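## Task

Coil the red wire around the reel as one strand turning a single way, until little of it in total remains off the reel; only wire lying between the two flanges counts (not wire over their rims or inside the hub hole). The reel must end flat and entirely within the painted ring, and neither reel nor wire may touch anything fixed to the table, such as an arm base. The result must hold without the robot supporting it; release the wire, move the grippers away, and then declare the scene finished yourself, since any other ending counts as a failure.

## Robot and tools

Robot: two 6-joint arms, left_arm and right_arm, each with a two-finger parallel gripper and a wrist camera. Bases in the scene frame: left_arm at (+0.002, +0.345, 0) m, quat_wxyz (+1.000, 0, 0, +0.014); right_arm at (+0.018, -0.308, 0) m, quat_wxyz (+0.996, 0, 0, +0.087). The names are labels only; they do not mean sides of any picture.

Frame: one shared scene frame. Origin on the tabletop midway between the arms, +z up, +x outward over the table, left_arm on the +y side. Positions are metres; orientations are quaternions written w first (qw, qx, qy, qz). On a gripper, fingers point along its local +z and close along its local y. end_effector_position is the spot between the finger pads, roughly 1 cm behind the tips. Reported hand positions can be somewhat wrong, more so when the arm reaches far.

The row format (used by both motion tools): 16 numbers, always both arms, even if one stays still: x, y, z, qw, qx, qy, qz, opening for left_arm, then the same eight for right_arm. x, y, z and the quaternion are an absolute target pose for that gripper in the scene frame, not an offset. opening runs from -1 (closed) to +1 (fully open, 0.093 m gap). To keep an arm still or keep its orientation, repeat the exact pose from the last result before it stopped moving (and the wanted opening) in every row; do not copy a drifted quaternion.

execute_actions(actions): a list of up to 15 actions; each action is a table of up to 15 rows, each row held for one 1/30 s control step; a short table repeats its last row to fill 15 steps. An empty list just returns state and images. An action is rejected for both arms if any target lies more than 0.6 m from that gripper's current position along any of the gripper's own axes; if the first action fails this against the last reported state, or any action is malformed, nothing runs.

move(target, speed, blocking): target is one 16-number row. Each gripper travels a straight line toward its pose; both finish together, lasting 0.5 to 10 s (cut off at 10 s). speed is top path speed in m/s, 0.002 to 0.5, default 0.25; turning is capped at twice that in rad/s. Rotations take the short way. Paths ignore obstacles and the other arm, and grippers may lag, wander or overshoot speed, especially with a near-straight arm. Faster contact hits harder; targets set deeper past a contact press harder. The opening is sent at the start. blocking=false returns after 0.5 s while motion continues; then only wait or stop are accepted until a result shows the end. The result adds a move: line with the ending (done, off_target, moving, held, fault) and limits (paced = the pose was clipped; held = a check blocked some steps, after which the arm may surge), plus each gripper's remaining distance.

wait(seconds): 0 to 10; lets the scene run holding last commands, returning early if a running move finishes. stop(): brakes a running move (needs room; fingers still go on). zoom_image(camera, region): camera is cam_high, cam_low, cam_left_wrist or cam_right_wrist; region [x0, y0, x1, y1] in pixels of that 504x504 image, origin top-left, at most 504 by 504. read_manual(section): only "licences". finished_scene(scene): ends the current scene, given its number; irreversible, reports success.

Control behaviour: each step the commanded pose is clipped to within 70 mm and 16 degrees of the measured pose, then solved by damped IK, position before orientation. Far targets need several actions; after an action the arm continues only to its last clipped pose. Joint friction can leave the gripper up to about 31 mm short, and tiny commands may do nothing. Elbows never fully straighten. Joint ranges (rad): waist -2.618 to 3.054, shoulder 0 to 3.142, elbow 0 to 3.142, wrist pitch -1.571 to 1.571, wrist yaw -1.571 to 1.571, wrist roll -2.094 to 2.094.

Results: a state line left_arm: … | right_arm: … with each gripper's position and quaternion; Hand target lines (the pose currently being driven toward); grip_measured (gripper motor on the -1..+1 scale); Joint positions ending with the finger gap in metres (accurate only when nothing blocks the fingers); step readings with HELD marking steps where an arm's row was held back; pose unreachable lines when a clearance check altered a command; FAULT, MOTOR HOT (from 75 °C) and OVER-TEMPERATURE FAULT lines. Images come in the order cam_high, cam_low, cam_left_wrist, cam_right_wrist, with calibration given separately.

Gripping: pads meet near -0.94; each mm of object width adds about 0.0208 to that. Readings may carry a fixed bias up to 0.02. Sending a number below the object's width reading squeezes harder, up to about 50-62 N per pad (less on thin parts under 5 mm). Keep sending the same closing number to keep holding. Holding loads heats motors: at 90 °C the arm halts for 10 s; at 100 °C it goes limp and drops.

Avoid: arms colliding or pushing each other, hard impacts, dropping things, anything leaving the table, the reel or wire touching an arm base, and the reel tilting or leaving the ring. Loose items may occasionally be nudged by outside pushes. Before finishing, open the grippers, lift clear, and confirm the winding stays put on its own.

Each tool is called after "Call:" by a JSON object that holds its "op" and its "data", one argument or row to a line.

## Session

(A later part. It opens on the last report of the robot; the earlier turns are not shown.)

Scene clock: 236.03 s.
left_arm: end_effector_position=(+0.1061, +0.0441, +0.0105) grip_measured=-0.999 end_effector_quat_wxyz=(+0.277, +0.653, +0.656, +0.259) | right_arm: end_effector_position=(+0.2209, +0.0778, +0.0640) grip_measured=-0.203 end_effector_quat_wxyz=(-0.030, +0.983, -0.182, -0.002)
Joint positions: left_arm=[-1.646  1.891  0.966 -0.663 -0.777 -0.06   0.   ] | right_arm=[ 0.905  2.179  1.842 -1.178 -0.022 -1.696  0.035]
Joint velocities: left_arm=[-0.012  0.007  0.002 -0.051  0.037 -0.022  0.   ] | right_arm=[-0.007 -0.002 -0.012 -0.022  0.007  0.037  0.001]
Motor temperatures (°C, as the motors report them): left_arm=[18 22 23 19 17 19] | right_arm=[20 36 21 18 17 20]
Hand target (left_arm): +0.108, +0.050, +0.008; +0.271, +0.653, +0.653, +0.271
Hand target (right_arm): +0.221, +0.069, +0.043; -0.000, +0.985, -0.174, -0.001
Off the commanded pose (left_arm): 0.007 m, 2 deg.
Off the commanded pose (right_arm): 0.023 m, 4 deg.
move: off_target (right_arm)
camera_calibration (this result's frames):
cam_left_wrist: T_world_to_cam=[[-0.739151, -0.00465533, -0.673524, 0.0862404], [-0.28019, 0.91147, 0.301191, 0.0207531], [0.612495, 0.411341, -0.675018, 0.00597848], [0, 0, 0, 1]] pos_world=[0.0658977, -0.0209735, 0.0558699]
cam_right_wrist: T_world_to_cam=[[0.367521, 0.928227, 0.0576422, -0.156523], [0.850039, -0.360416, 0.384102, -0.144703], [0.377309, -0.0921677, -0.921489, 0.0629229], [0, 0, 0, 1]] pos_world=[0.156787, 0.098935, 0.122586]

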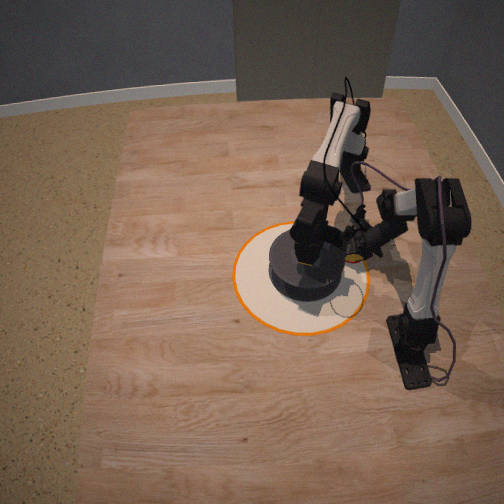

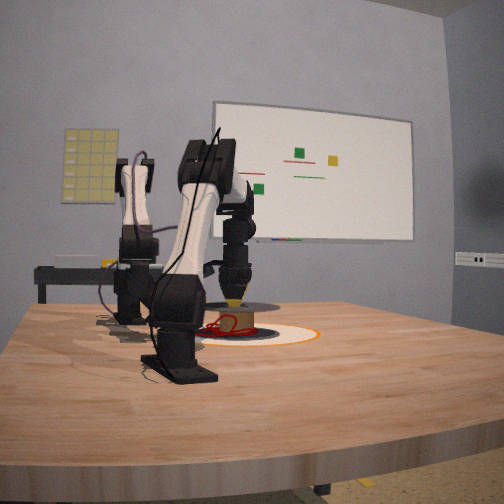

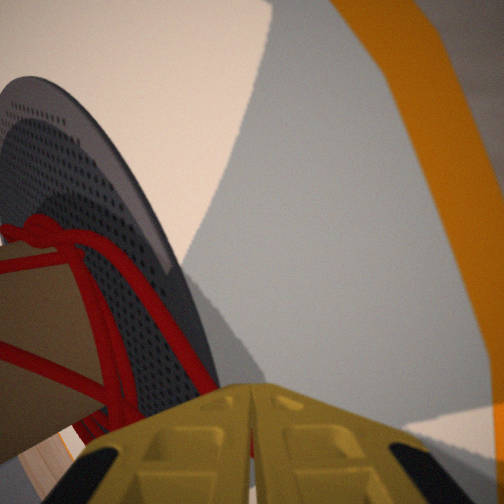

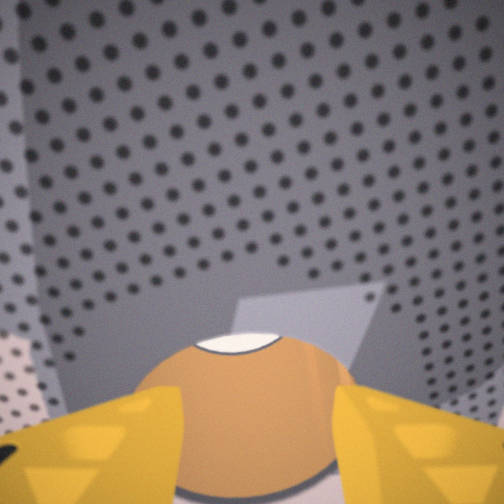

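Call:
{"op": "move", "data": {
  "target": [0.085,0.050,0.045,0.2706,0.6533,0.6533,0.2706,-1, 0.221,0.072,0.062,0,0.985,-0.174,0,-1],
  "speed": 0.2
}}

Call:
{"op": "move", "data": {
  "target": [0.075,0.055,0.05,0,0.966,0,0.259,-0.5, 0.221,0.072,0.060,0,0.5,-0.866,0,-1],
  "speed": 0.5
}}

Scene clock: 237.73 s.
left_arm: end_effector_position=(+0.0878, +0.0548, +0.0361) grip_measured=-0.999 end_effector_quat_wxyz=(+0.263, +0.655, +0.651, +0.279) | right_arm: end_effector_position=(+0.2193, +0.0717, +0.0641) grip_measured=-0.999 end_effector_quat_wxyz=(-0.008, +0.984, -0.178, -0.004)
Joint positions: left_arm=[-1.713  1.857  1.035 -0.889 -0.777 -0.166  0.   ] | right_arm=[ 0.905  2.199  1.877 -1.237 -0.012 -1.706  0.   ]
Joint velocities: left_arm=[-0.002 -0.012  0.002 -0.007 -0.066  0.051  0.   ] | right_arm=[ 0.002  0.007 -0.002  0.037  0.007 -0.037  0.   ]
Motor temperatures (°C, as the motors report them): left_arm=[18 22 23 19 17 19] | right_arm=[20 37 21 18 17 20]
Hand target (left_arm): +0.086, +0.051, +0.045; +0.270, +0.653, +0.654, +0.271
Hand target (right_arm): +0.221, +0.072, +0.062; -0.000, +0.985, -0.174, -0.000
Off the commanded pose (left_arm): 0.011 m, 1 deg.
Off the commanded pose (right_arm): 0.003 m, 1 deg.
move: off_target (left_arm)
camera_calibration (this result's frames):
cam_left_wrist: T_world_to_cam=[[-0.732001, 0.0222517, -0.68094, 0.0882076], [-0.291109, 0.893421, 0.342133, -0.00134326], [0.615979, 0.448669, -0.647508, 0.0266651], [0, 0, 0, 1]] pos_world=[0.0477519, -0.0127265, 0.0777895]
cam_right_wrist: T_world_to_cam=[[0.35903, 0.933244, 0.012396, -0.145867], [0.858256, -0.335342, 0.388513, -0.149547], [0.366734, -0.128849, -0.92136, 0.0680158], [0, 0, 0, 1]] pos_world=[0.155776, 0.0947436, 0.122576]

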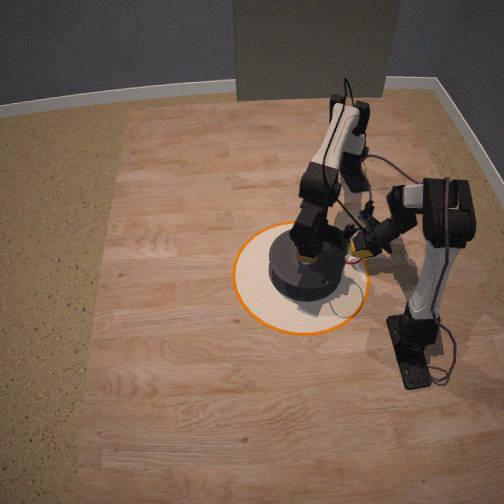

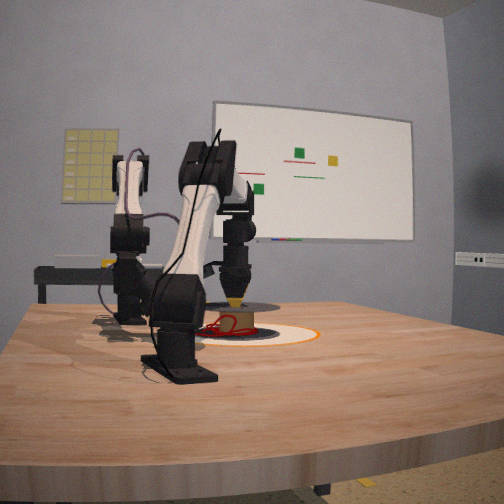

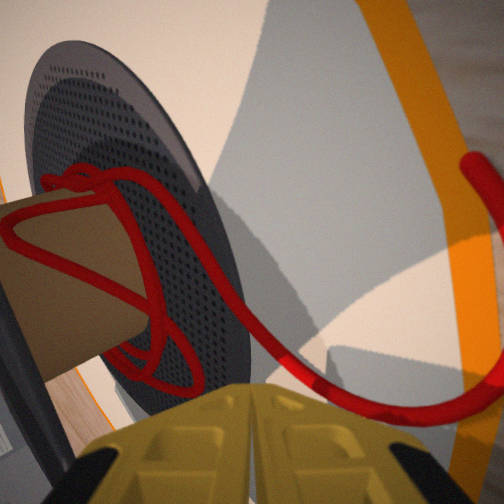

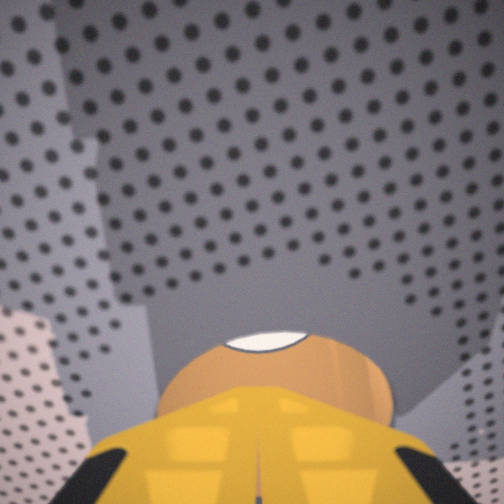

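Scene clock: 240.23 s.
left_arm: end_effector_position=(+0.0739, +0.0584, +0.0418) grip_measured=-0.502 end_effector_quat_wxyz=(-0.007, +0.964, -0.004, +0.265) | right_arm: end_effector_position=(+0.2193, +0.0717, +0.0641) grip_measured=-0.999 end_effector_quat_wxyz=(+0.002, -0.503, +0.864, +0.008)
Joint positions: left_arm=[-1.648  1.747  1.043 -0.91  -0.535  1.517  0.021] | right_arm=[ 0.905  2.199  1.877 -1.237 -0.012  0.026  0.   ]
Joint velocities: left_arm=[ 0.002 -0.007 -0.027 -0.007  0.051 -0.022  0.001] | right_arm=[-0.002 -0.017 -0.007  0.037 -0.051  0.022  0.   ]
Motor temperatures (°C, as the motors report them): left_arm=[18 23 23 19 17 19] | right_arm=[20 37 21 18 17 20]
Hand target (left_arm): +0.075, +0.055, +0.050; +0.000, +0.966, -0.000, +0.259
Hand target (right_arm): +0.221, +0.072, +0.060; +0.000, -0.500, +0.866, +0.000
Off the commanded pose (left_arm): 0.009 m, 1 deg.
Off the commanded pose (right_arm): 0.004 m, 1 deg.
move: done
camera_calibration (this result's frames):
cam_left_wrist: T_world_to_cam=[[-0.0078571, 0.998584, 0.0526191, -0.0593159], [0.555029, -0.0394159, 0.830896, -0.0390503], [0.831794, 0.0357336, -0.553934, 0.0416303], [0, 0, 0, 1]] pos_world=[-0.0134198, 0.0562051, 0.0586283]
cam_right_wrist: T_world_to_cam=[[0.863817, -0.503609, -0.0140904, -0.151915], [-0.459527, -0.799054, 0.387747, 0.172787], [-0.206532, -0.328467, -0.921658, 0.208085], [0, 0, 0, 1]] pos_world=[0.253603, 0.129909, 0.122645]

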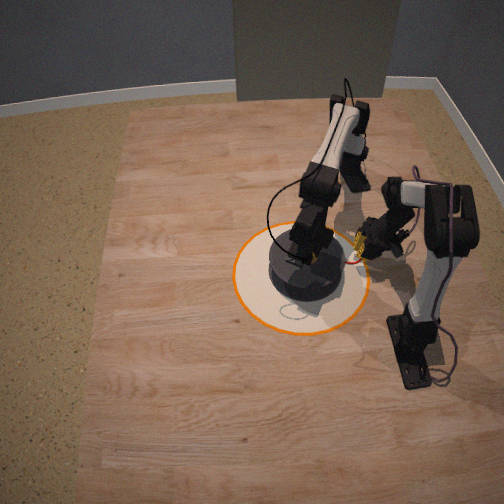

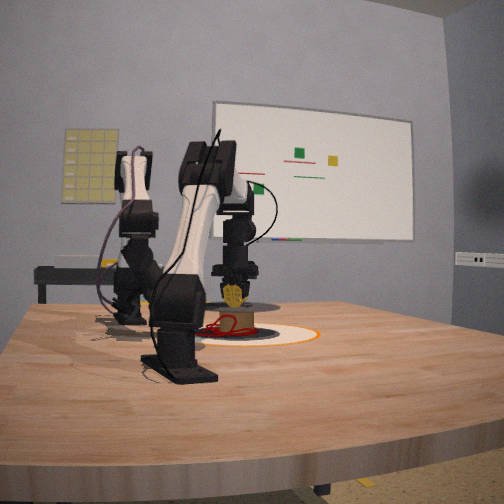

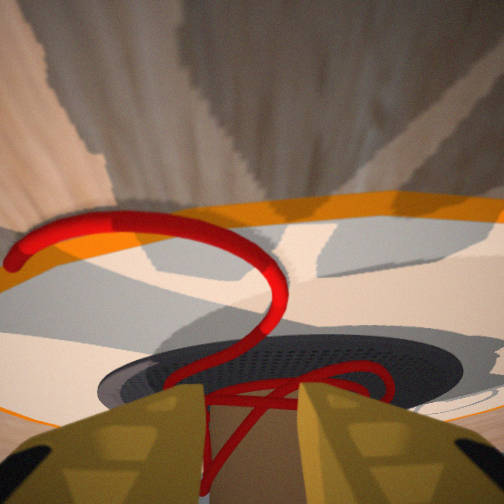

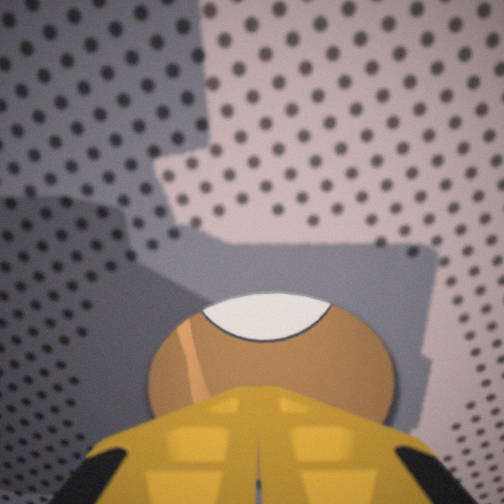

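Call:
{"op": "move", "data": {
  "target": [0.094,0.064,0.004,0,0.966,0,0.259,-0.3, 0.221,0.070,0.042,0,0.4226,0.9063,0,-1],
  "speed": 0.5
}}

Call:
{"op": "move", "data": {
  "target": [0.094,0.064,0.004,0,0.966,0,0.259,-0.3, 0.221,0.070,0.040,0,0.4226,0.9063,0,-0.2],
  "speed": 0.1
}}

Scene clock: 244.80 s.
left_arm: end_effector_position=(+0.0930, +0.0598, +0.0131) grip_measured=-0.302 end_effector_quat_wxyz=(+0.009, +0.964, +0.000, +0.264) | right_arm: end_effector_position=(+0.2204, +0.0737, +0.0554) grip_measured=-0.999 end_effector_quat_wxyz=(-0.005, +0.419, +0.908, +0.013)
Joint positions: left_arm=[-1.581  1.762  0.93  -0.708 -0.534  1.596  0.031] | right_arm=[ 0.905  2.199  1.842 -1.189 -0.012  1.944  0.   ]
Joint velocities: left_arm=[ 0.002 -0.002  0.007  0.066 -0.051 -0.007  0.   ] | right_arm=[-0.007 -0.002  0.002 -0.022 -0.007  0.081  0.   ]
Motor temperatures (°C, as the motors report them): left_arm=[18 23 23 19 16 19] | right_arm=[20 37 21 18 17 20]
Hand target (left_arm): +0.094, +0.064, +0.004; +0.000, +0.966, -0.000, +0.259
Hand target (right_arm): +0.221, +0.069, +0.042; -0.000, +0.423, +0.906, -0.000
Off the commanded pose (left_arm): 0.010 m, 1 deg.
Off the commanded pose (right_arm): 0.014 m, 2 deg.
move: off_target (right_arm)
camera_calibration (this result's frames):
cam_left_wrist: T_world_to_cam=[[-0.00703028, 0.999799, 0.0187639, -0.0588321], [0.556779, -0.011673, 0.830579, -0.0274885], [0.830631, 0.0162866, -0.556585, 0.0111031], [0, 0, 0, 1]] pos_world=[0.00566884, 0.0583186, 0.0301151]
cam_right_wrist: T_world_to_cam=[[-0.767354, -0.640917, -0.0198258, 0.218012], [-0.588813, 0.692053, 0.417566, 0.0952691], [-0.253905, 0.332095, -0.90843, 0.161946], [0, 0, 0, 1]] pos_world=[0.264507, 0.0200152, 0.111658]

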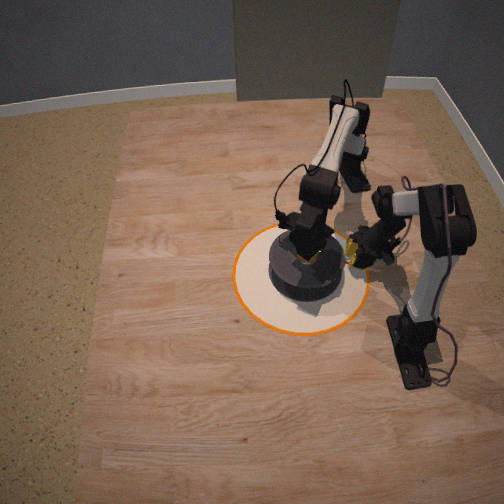

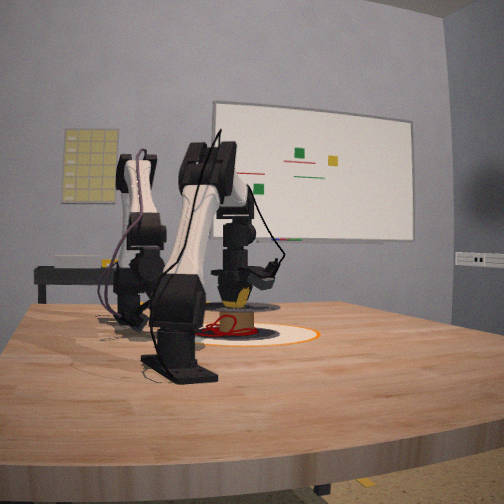

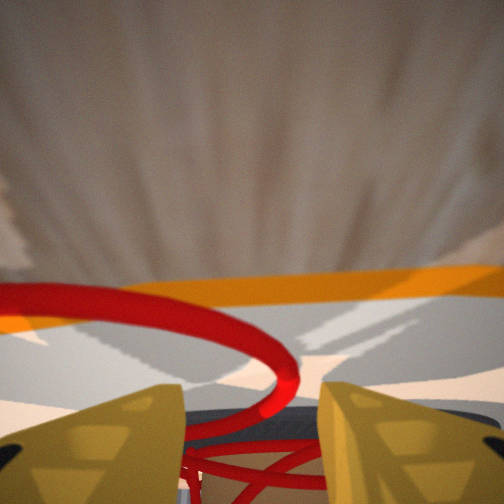

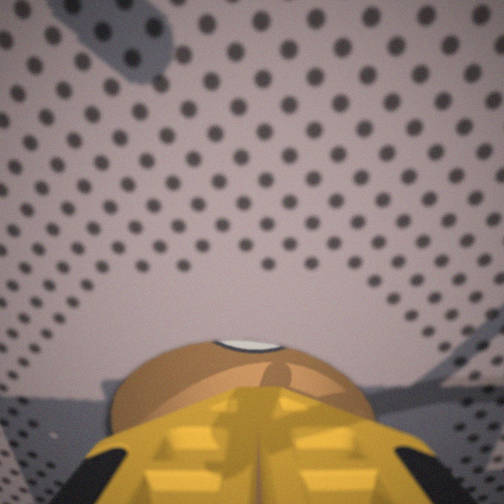

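Scene clock: 245.50 s.
left_arm: end_effector_position=(+0.0930, +0.0598, +0.0131) grip_measured=-0.302 end_effector_quat_wxyz=(+0.009, +0.964, +0.000, +0.264) | right_arm: end_effector_position=(+0.2212, +0.0741, +0.0594) grip_measured=-0.216 end_effector_quat_wxyz=(-0.004, +0.419, +0.908, +0.018)
Joint positions: left_arm=[-1.581  1.762  0.93  -0.708 -0.534  1.596  0.031] | right_arm=[ 0.905  2.189  1.842 -1.188 -0.009  1.945  0.035]
Joint velocities: left_arm=[-0.002 -0.012 -0.002  0.007 -0.007 -0.022 -0.001] | right_arm=[-0.002 -0.002 -0.002  0.022  0.125 -0.081 -0.001]
Motor temperatures (°C, as the motors report them): left_arm=[18 23 23 19 16 19] | right_arm=[20 37 21 18 17 20]
Hand target (left_arm): +0.094, +0.064, +0.004; -0.000, +0.966, +0.000, +0.259
Hand target (right_arm): +0.221, +0.069, +0.041; -0.000, +0.423, +0.906, -0.000
Off the commanded pose (left_arm): 0.010 m, 1 deg.
Off the commanded pose (right_arm): 0.020 m, 2 deg.
move: off_target (right_arm)
camera_calibration (this result's frames):
cam_left_wrist: T_world_to_cam=[[-0.00703028, 0.999799, 0.0187639, -0.0588321], [0.556779, -0.011673, 0.830579, -0.0274885], [0.830631, 0.0162866, -0.556585, 0.0111031], [0, 0, 0, 1]] pos_world=[0.00566884, 0.0583186, 0.0301151]
cam_right_wrist: T_world_to_cam=[[-0.768195, -0.639473, -0.0308356, 0.219707], [-0.590907, 0.689671, 0.418549, 0.094332], [-0.246384, 0.339748, -0.907671, 0.163451], [0, 0, 0, 1]] pos_world=[0.264791, 0.0199062, 0.115652]

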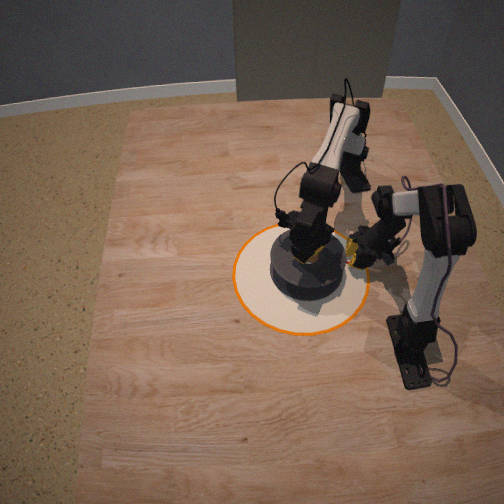

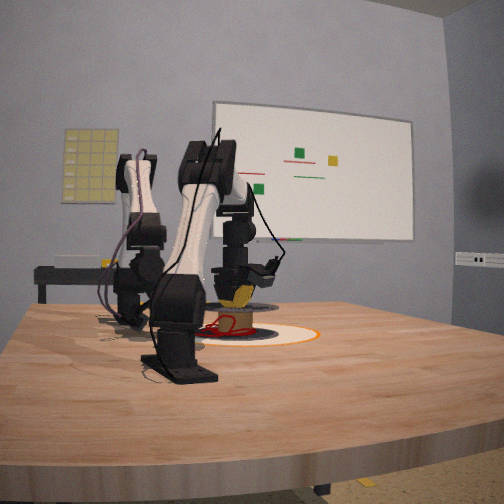

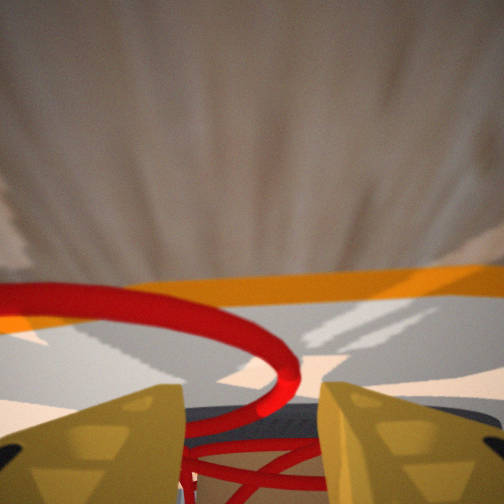

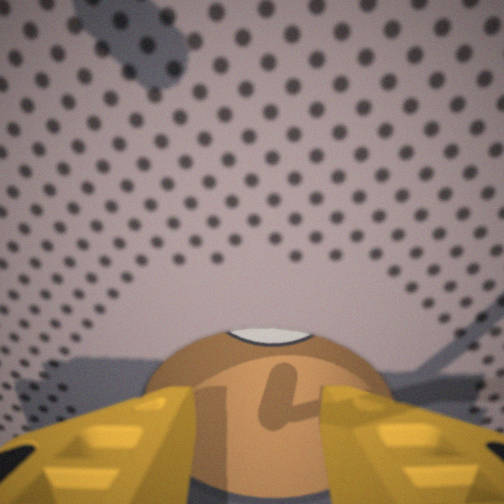

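Call:
{"op": "move", "data": {
  "target": [0.094,0.064,0.002,0,0.966,0,0.259,-0.3, 0.221,0.070,0.040,0,-0.342,0.9397,0,-0.2],
  "speed": 0.2
}}

Scene clock: 275.10 s.
left_arm: end_effector_position=(+0.0930, +0.0574, +0.0132) grip_measured=-0.302 end_effector_quat_wxyz=(+0.015, +0.964, +0.002, +0.264) | right_arm: end_effector_position=(+0.2221, +0.0766, +0.0602) grip_measured=-0.212 end_effector_quat_wxyz=(+0.014, -0.330, +0.944, +0.021)
Joint positions: left_arm=[-1.581  1.762  0.93  -0.697 -0.534  1.596  0.031] | right_arm=[ 0.905  2.188  1.842 -1.177 -0.012  0.406  0.035]
Joint velocities: left_arm=[-0.017  0.002 -0.012 -0.037 -0.022  0.022 -0.001] | right_arm=[-0.007  0.012 -0.012 -0.037 -0.022  0.007 -0.001]
Motor temperatures (°C, as the motors report them): left_arm=[18 23 23 19 16 19] | right_arm=[20 37 21 18 17 20]
Hand target (left_arm): +0.094, +0.064, +0.003; -0.000, +0.966, +0.000, +0.259
Hand target (right_arm): +0.221, +0.069, +0.041; -0.001, -0.342, +0.940, +0.000
Off the commanded pose (left_arm): 0.013 m, 2 deg.
Off the commanded pose (right_arm): 0.021 m, 3 deg.
move: off_target (left_arm, right_arm)
camera_calibration (this result's frames):
cam_left_wrist: T_world_to_cam=[[-0.00703282, 0.999946, 0.00770276, -0.0562762], [0.556619, -0.0024847, 0.830764, -0.0281286], [0.830738, 0.0101301, -0.556572, 0.0115], [0, 0, 0, 1]] pos_world=[0.00570764, 0.0560868, 0.0302023]
cam_right_wrist: T_world_to_cam=[[0.615492, -0.787507, -0.0316453, -0.0738657], [-0.727267, -0.582967, 0.362259, 0.22397], [-0.30373, -0.199953, -0.93154, 0.219005], [0, 0, 0, 1]] pos_world=[0.274868, 0.116188, 0.120539]

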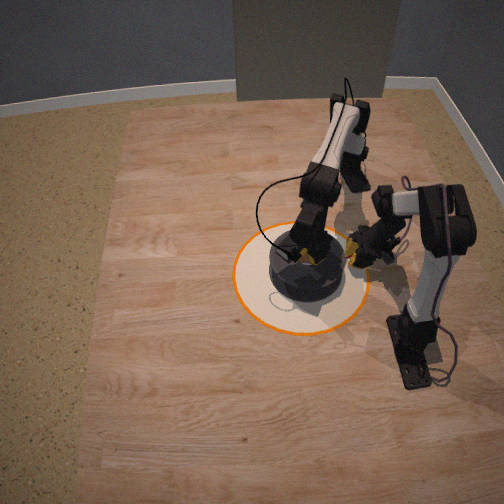

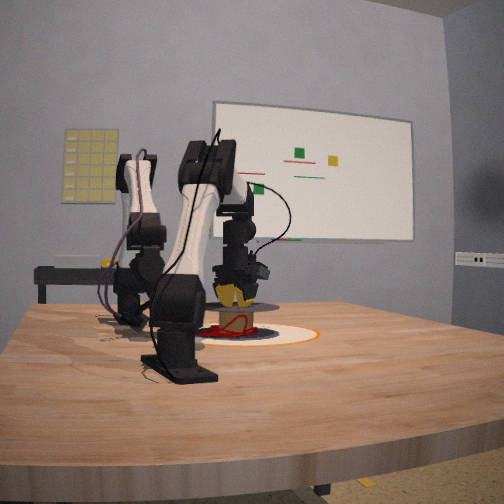

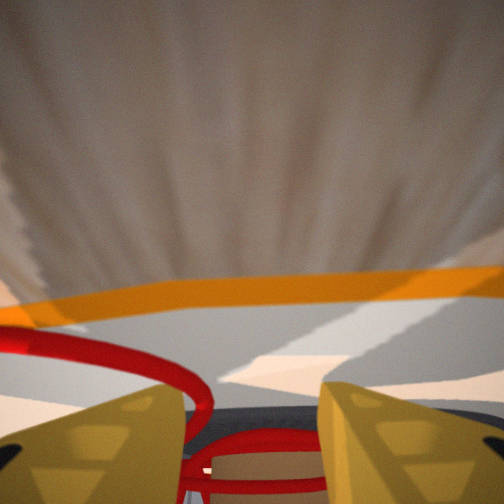

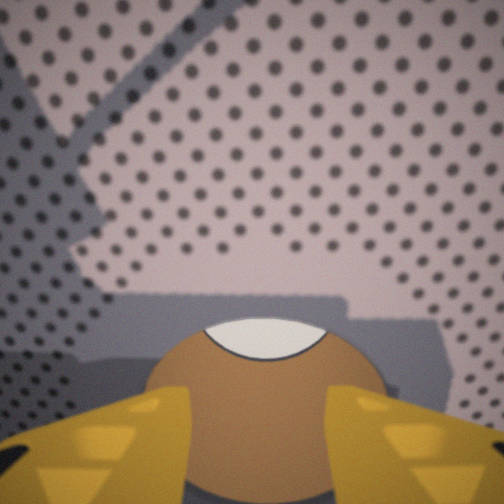

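Call:
{"op": "move", "data": {
  "target": [0.094,0.064,0.002,0,0.966,0,0.259,-0.3, 0.221,0.070,0.040,0,-0.766,0.643,0,-0.2],
  "speed": 0.2
}}

Scene clock: 278.63 s.
left_arm: end_effector_position=(+0.0930, +0.0573, +0.0132) grip_measured=-0.302 end_effector_quat_wxyz=(+0.015, +0.964, +0.002, +0.264) | right_arm: end_effector_position=(+0.2219, +0.0783, +0.0620) grip_measured=-0.204 end_effector_quat_wxyz=(-0.026, +0.757, -0.653, -0.015)
Joint positions: left_arm=[-1.581  1.762  0.93  -0.696 -0.534  1.596  0.031] | right_arm=[ 0.905  2.183  1.842 -1.173 -0.018 -0.639  0.035]
Joint velocities: left_arm=[ 0.002 -0.007 -0.002 -0.007 -0.007 -0.081  0.   ] | right_arm=[-0.012  0.007 -0.012 -0.007 -0.022 -0.081 -0.001]
Motor temperatures (°C, as the motors report them): left_arm=[18 23 23 19 16 19] | right_arm=[20 37 21 18 17 20]
Hand target (left_arm): +0.094, +0.064, +0.003; -0.000, +0.966, +0.000, +0.259
Hand target (right_arm): +0.220, +0.069, +0.041; +0.001, +0.766, -0.643, -0.001
Off the commanded pose (left_arm): 0.013 m, 2 deg.
Off the commanded pose (right_arm): 0.024 m, 4 deg.
move: off_target (left_arm, right_arm)
camera_calibration (this result's frames):
cam_left_wrist: T_world_to_cam=[[-0.00703287, 0.999948, 0.00732131, -0.056188], [0.556614, -0.00216784, 0.830769, -0.0281502], [0.830742, 0.00991783, -0.55657, 0.0115134], [0, 0, 0, 1]] pos_world=[0.00570898, 0.0560098, 0.0302057]
cam_right_wrist: T_world_to_cam=[[0.990532, 0.136128, 0.0177755, -0.230952], [0.121634, -0.930263, 0.346144, 0.0639406], [0.0636559, -0.340705, -0.938013, 0.150864], [0, 0, 0, 1]] pos_world=[0.211384, 0.142321, 0.123485]

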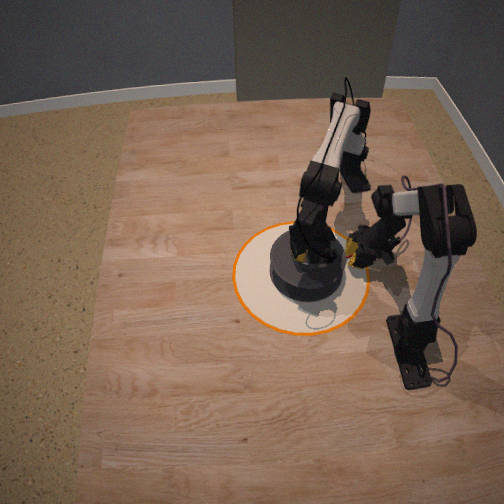

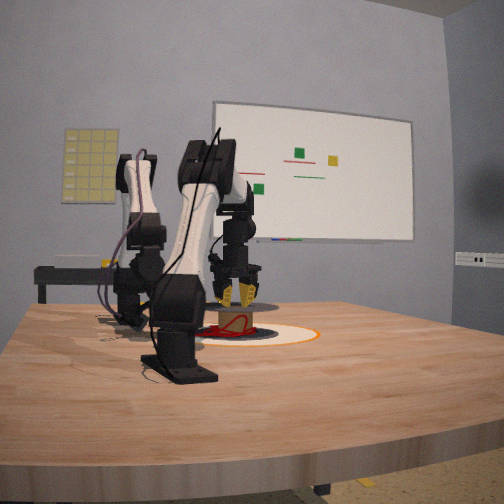

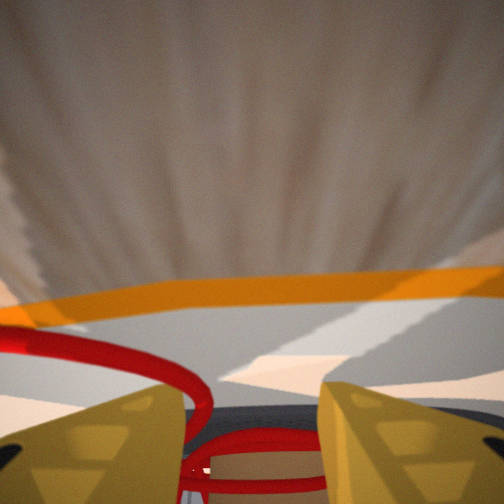

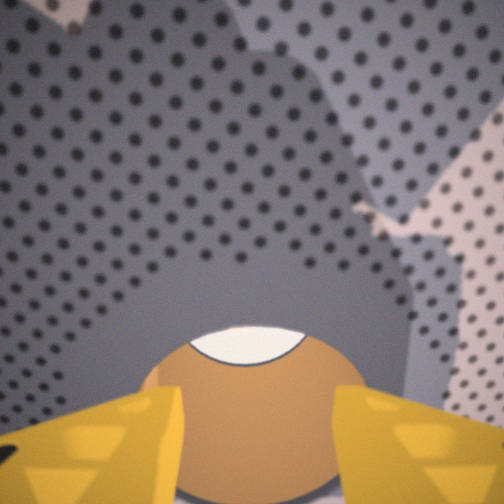

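Call:
{"op": "move", "data": {
  "target": [0.075,0.062,0.055,0,0.966,0,0.259,-0.3, 0.221,0.072,0.062,0,-0.766,0.643,0,-1],
  "speed": 0.2
}}

Call:
{"op": "move", "data": {
  "target": [0.06,0.02,0.07,0.092,0.701,0.701,0.092,-0.3, 0.221,0.070,0.050,0,0.4226,0.9063,0,-1],
  "speed": 0.5
}}

Scene clock: 281.77 s.
left_arm: end_effector_position=(+0.0791, +0.0654, +0.0473) grip_measured=-0.302 end_effector_quat_wxyz=(-0.010, +0.964, -0.001, +0.264) | right_arm: end_effector_position=(+0.2193, +0.0717, +0.0642) grip_measured=-0.999 end_effector_quat_wxyz=(-0.005, +0.764, -0.646, -0.007)
Joint positions: left_arm=[-1.63   1.714  1.028 -0.925 -0.534  1.53   0.031] | right_arm=[ 0.905  2.199  1.878 -1.237 -0.012 -0.659  0.   ]
Joint velocities: left_arm=[-0.002 -0.012 -0.002  0.007  0.022  0.022 -0.   ] | right_arm=[-0.002 -0.017 -0.022 -0.007 -0.007  0.037  0.   ]
Motor temperatures (°C, as the motors report them): left_arm=[18 23 23 19 16 19] | right_arm=[20 37 21 18 17 20]
Hand target (left_arm): +0.075, +0.062, +0.055; -0.000, +0.966, +0.000, +0.259
Hand target (right_arm): +0.221, +0.072, +0.062; -0.000, +0.766, -0.643, -0.000
Off the commanded pose (left_arm): 0.009 m, 1 deg.
Off the commanded pose (right_arm): 0.003 m, 1 deg.
move: done
camera_calibration (this result's frames):
cam_left_wrist: T_world_to_cam=[[-0.0146451, 0.998341, 0.055683, -0.0661558], [0.55654, -0.0381266, 0.829946, -0.0463966], [0.830692, 0.0431444, -0.555058, 0.0397102], [0, 0, 0, 1]] pos_world=[-0.00813427, 0.0625638, 0.0642319]
cam_right_wrist: T_world_to_cam=[[0.987714, 0.156229, -0.00379667, -0.227045], [0.145773, -0.912305, 0.382687, 0.0484264], [0.0563231, -0.378538, -0.92387, 0.15425], [0, 0, 0, 1]] pos_world=[0.208508, 0.13804, 0.123113]

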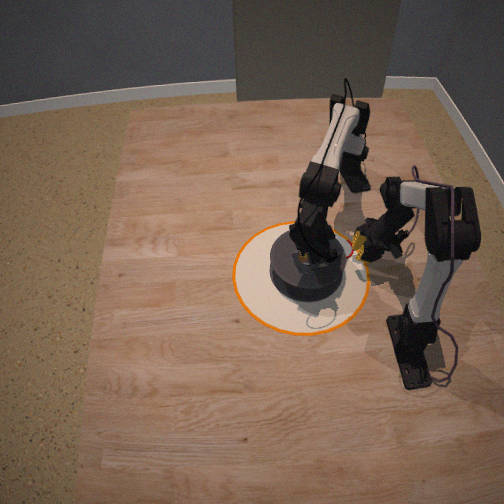

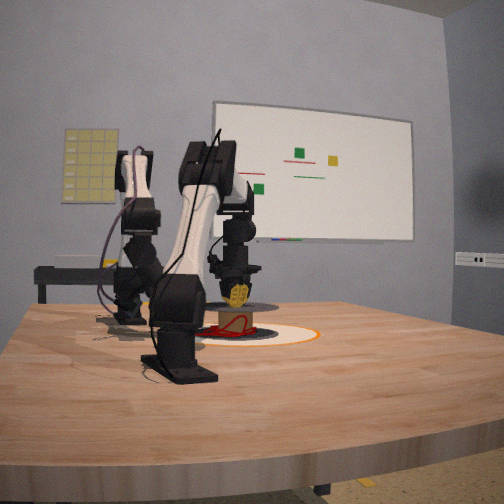

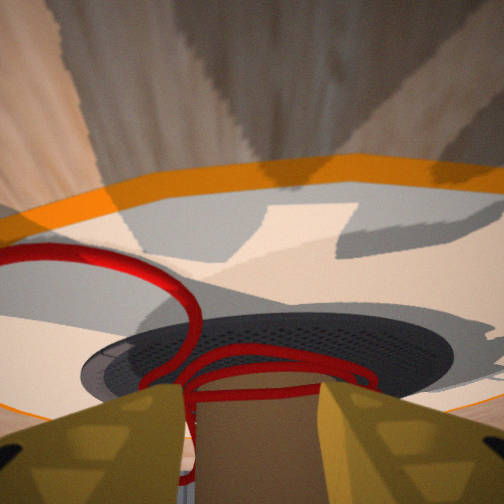

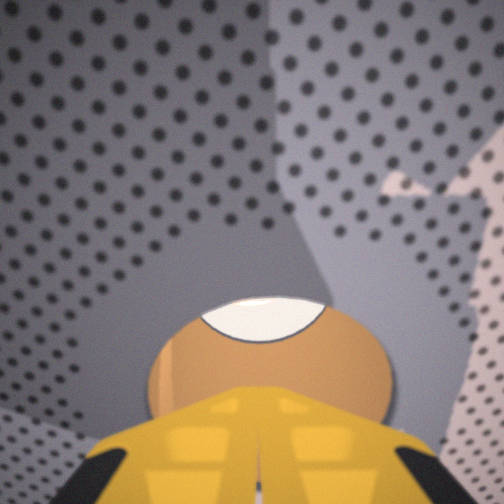

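Scene clock: 285.10 s.
left_arm: end_effector_position=(+0.0579, +0.0241, +0.0704) grip_measured=-0.302 end_effector_quat_wxyz=(+0.095, +0.706, +0.695, +0.097) | right_arm: end_effector_position=(+0.2214, +0.0756, +0.0643) grip_measured=-0.999 end_effector_quat_wxyz=(-0.005, +0.419, +0.908, +0.016)
Joint positions: left_arm=[-1.566  1.786  1.286 -1.063 -0.272  0.049  0.031] | right_arm=[ 0.905  2.199  1.878 -1.219 -0.012  1.943  0.   ]
Joint velocities: left_arm=[ 0.002 -0.007 -0.007 -0.066  0.037 -0.051  0.   ] | right_arm=[ 0.007 -0.007  0.002 -0.037  0.051 -0.022  0.   ]
Motor temperatures (°C, as the motors report them): left_arm=[18 23 23 19 16 19] | right_arm=[20 38 21 18 17 20]
Hand target (left_arm): +0.059, +0.020, +0.071; +0.092, +0.701, +0.701, +0.092
Hand target (right_arm): +0.221, +0.070, +0.050; -0.000, +0.423, +0.906, -0.000
Off the commanded pose (left_arm): 0.005 m, 1 deg.
Off the commanded pose (right_arm): 0.015 m, 2 deg.
move: off_target (right_arm)
camera_calibration (this result's frames):
cam_left_wrist: T_world_to_cam=[[-0.972313, 0.0247472, -0.232369, 0.0726235], [-0.0788148, 0.901385, 0.425786, -0.0127596], [0.219991, 0.432311, -0.874478, 0.120436], [0, 0, 0, 1]] pos_world=[0.0431123, -0.0423615, 0.127626]
cam_right_wrist: T_world_to_cam=[[-0.767053, -0.641105, -0.0247866, 0.220477], [-0.590136, 0.689859, 0.419325, 0.0911581], [-0.251732, 0.336272, -0.907498, 0.168834], [0, 0, 0, 1]] pos_world=[0.265414, 0.0216885, 0.120457]

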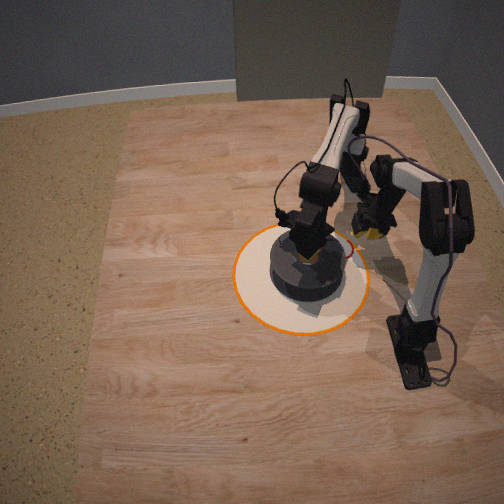

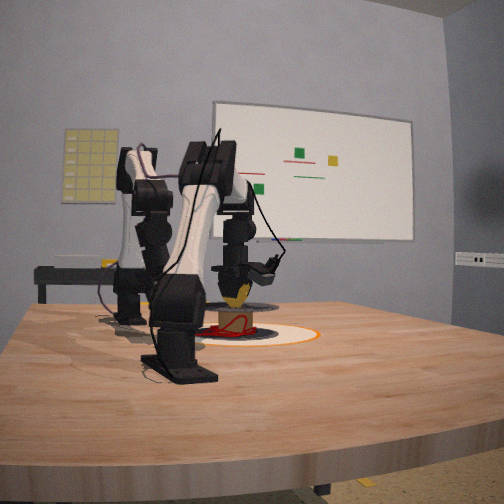

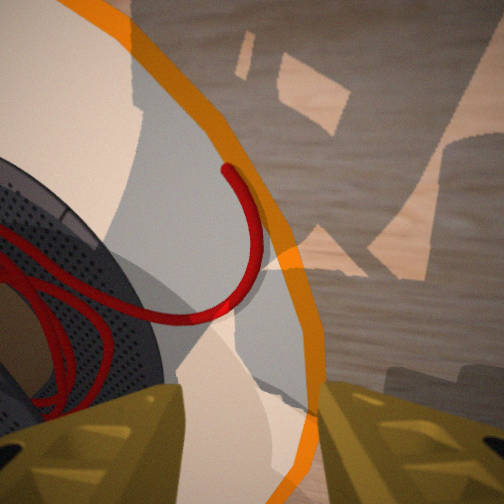

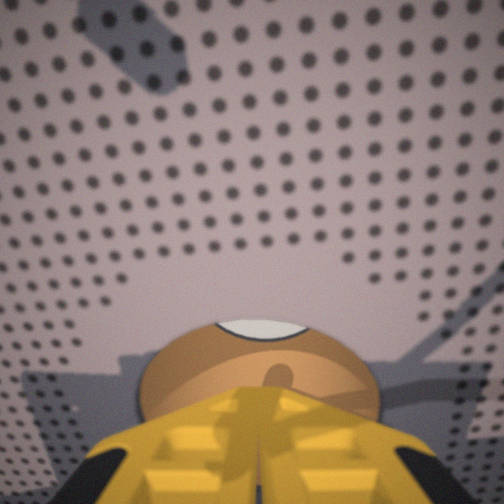

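Call:
{"op": "move", "data": {
  "target": [0.069,-0.008,0.04,0.075,0.569,0.812,0.107,-0.3, 0.221,0.070,0.042,0,0.4226,0.9063,0,-1],
  "speed": 0.2
}}

Scene clock: 288.70 s.
left_arm: end_effector_position=(+0.0676, -0.0083, +0.0423) grip_measured=-0.302 end_effector_quat_wxyz=(+0.085, +0.574, +0.808, +0.104) | right_arm: end_effector_position=(+0.2203, +0.0734, +0.0553) grip_measured=-0.999 end_effector_quat_wxyz=(-0.006, +0.420, +0.907, +0.012)
Joint positions: left_arm=[-1.538  1.997  1.453 -1.085 -0.264 -0.283  0.031] | right_arm=[ 0.905  2.199  1.842 -1.189 -0.012  1.946  0.   ]
Joint velocities: left_arm=[ 0.002  0.007  0.012 -0.037  0.007 -0.11   0.   ] | right_arm=[ 0.002 -0.002 -0.007 -0.037  0.007 -0.007  0.   ]
Motor temperatures (°C, as the motors report them): left_arm=[18 24 23 19 16 19] | right_arm=[20 38 21 18 17 20]
Hand target (left_arm): +0.068, -0.008, +0.041; +0.075, +0.568, +0.812, +0.107
Hand target (right_arm): +0.221, +0.069, +0.042; -0.000, +0.423, +0.906, -0.000
Off the commanded pose (left_arm): 0.003 m, 1 deg.
Off the commanded pose (right_arm): 0.014 m, 2 deg.
move: off_target (right_arm)
camera_calibration (this result's frames):
cam_left_wrist: T_world_to_cam=[[-0.921349, -0.313557, -0.229776, 0.0699823], [-0.383577, 0.829284, 0.406395, 0.0500329], [0.0631214, 0.462569, -0.884334, 0.11894], [0, 0, 0, 1]] pos_world=[0.0761619, -0.074566, 0.10093]
cam_right_wrist: T_world_to_cam=[[-0.769074, -0.638886, -0.0187098, 0.217911], [-0.586707, 0.694043, 0.417229, 0.0948163], [-0.253577, 0.331857, -0.908609, 0.161858], [0, 0, 0, 1]] pos_world=[0.264262, 0.0197, 0.111583]

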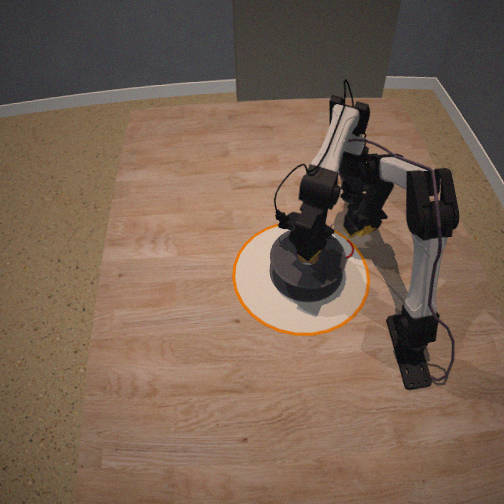

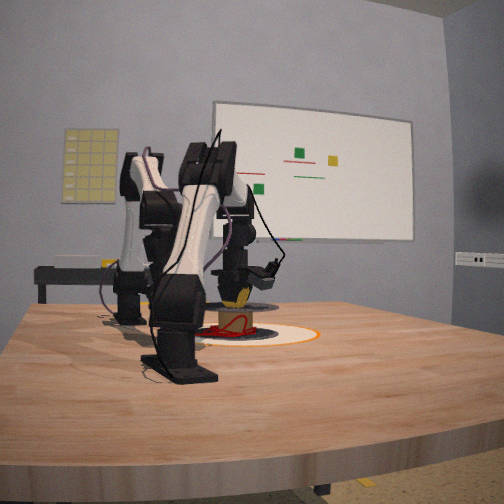

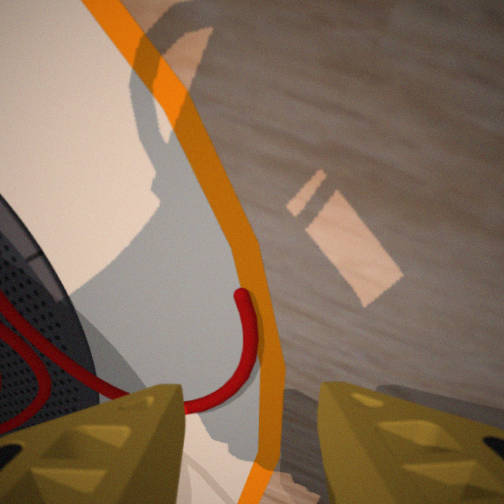

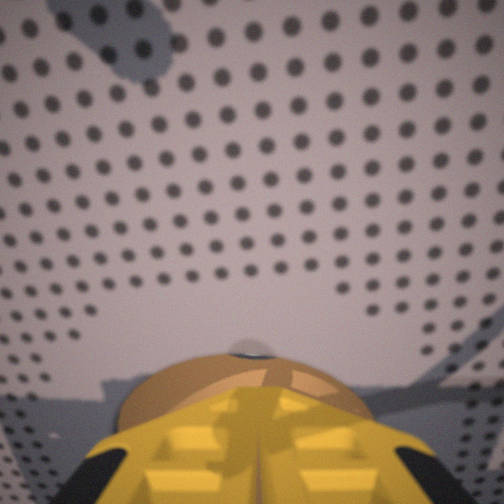

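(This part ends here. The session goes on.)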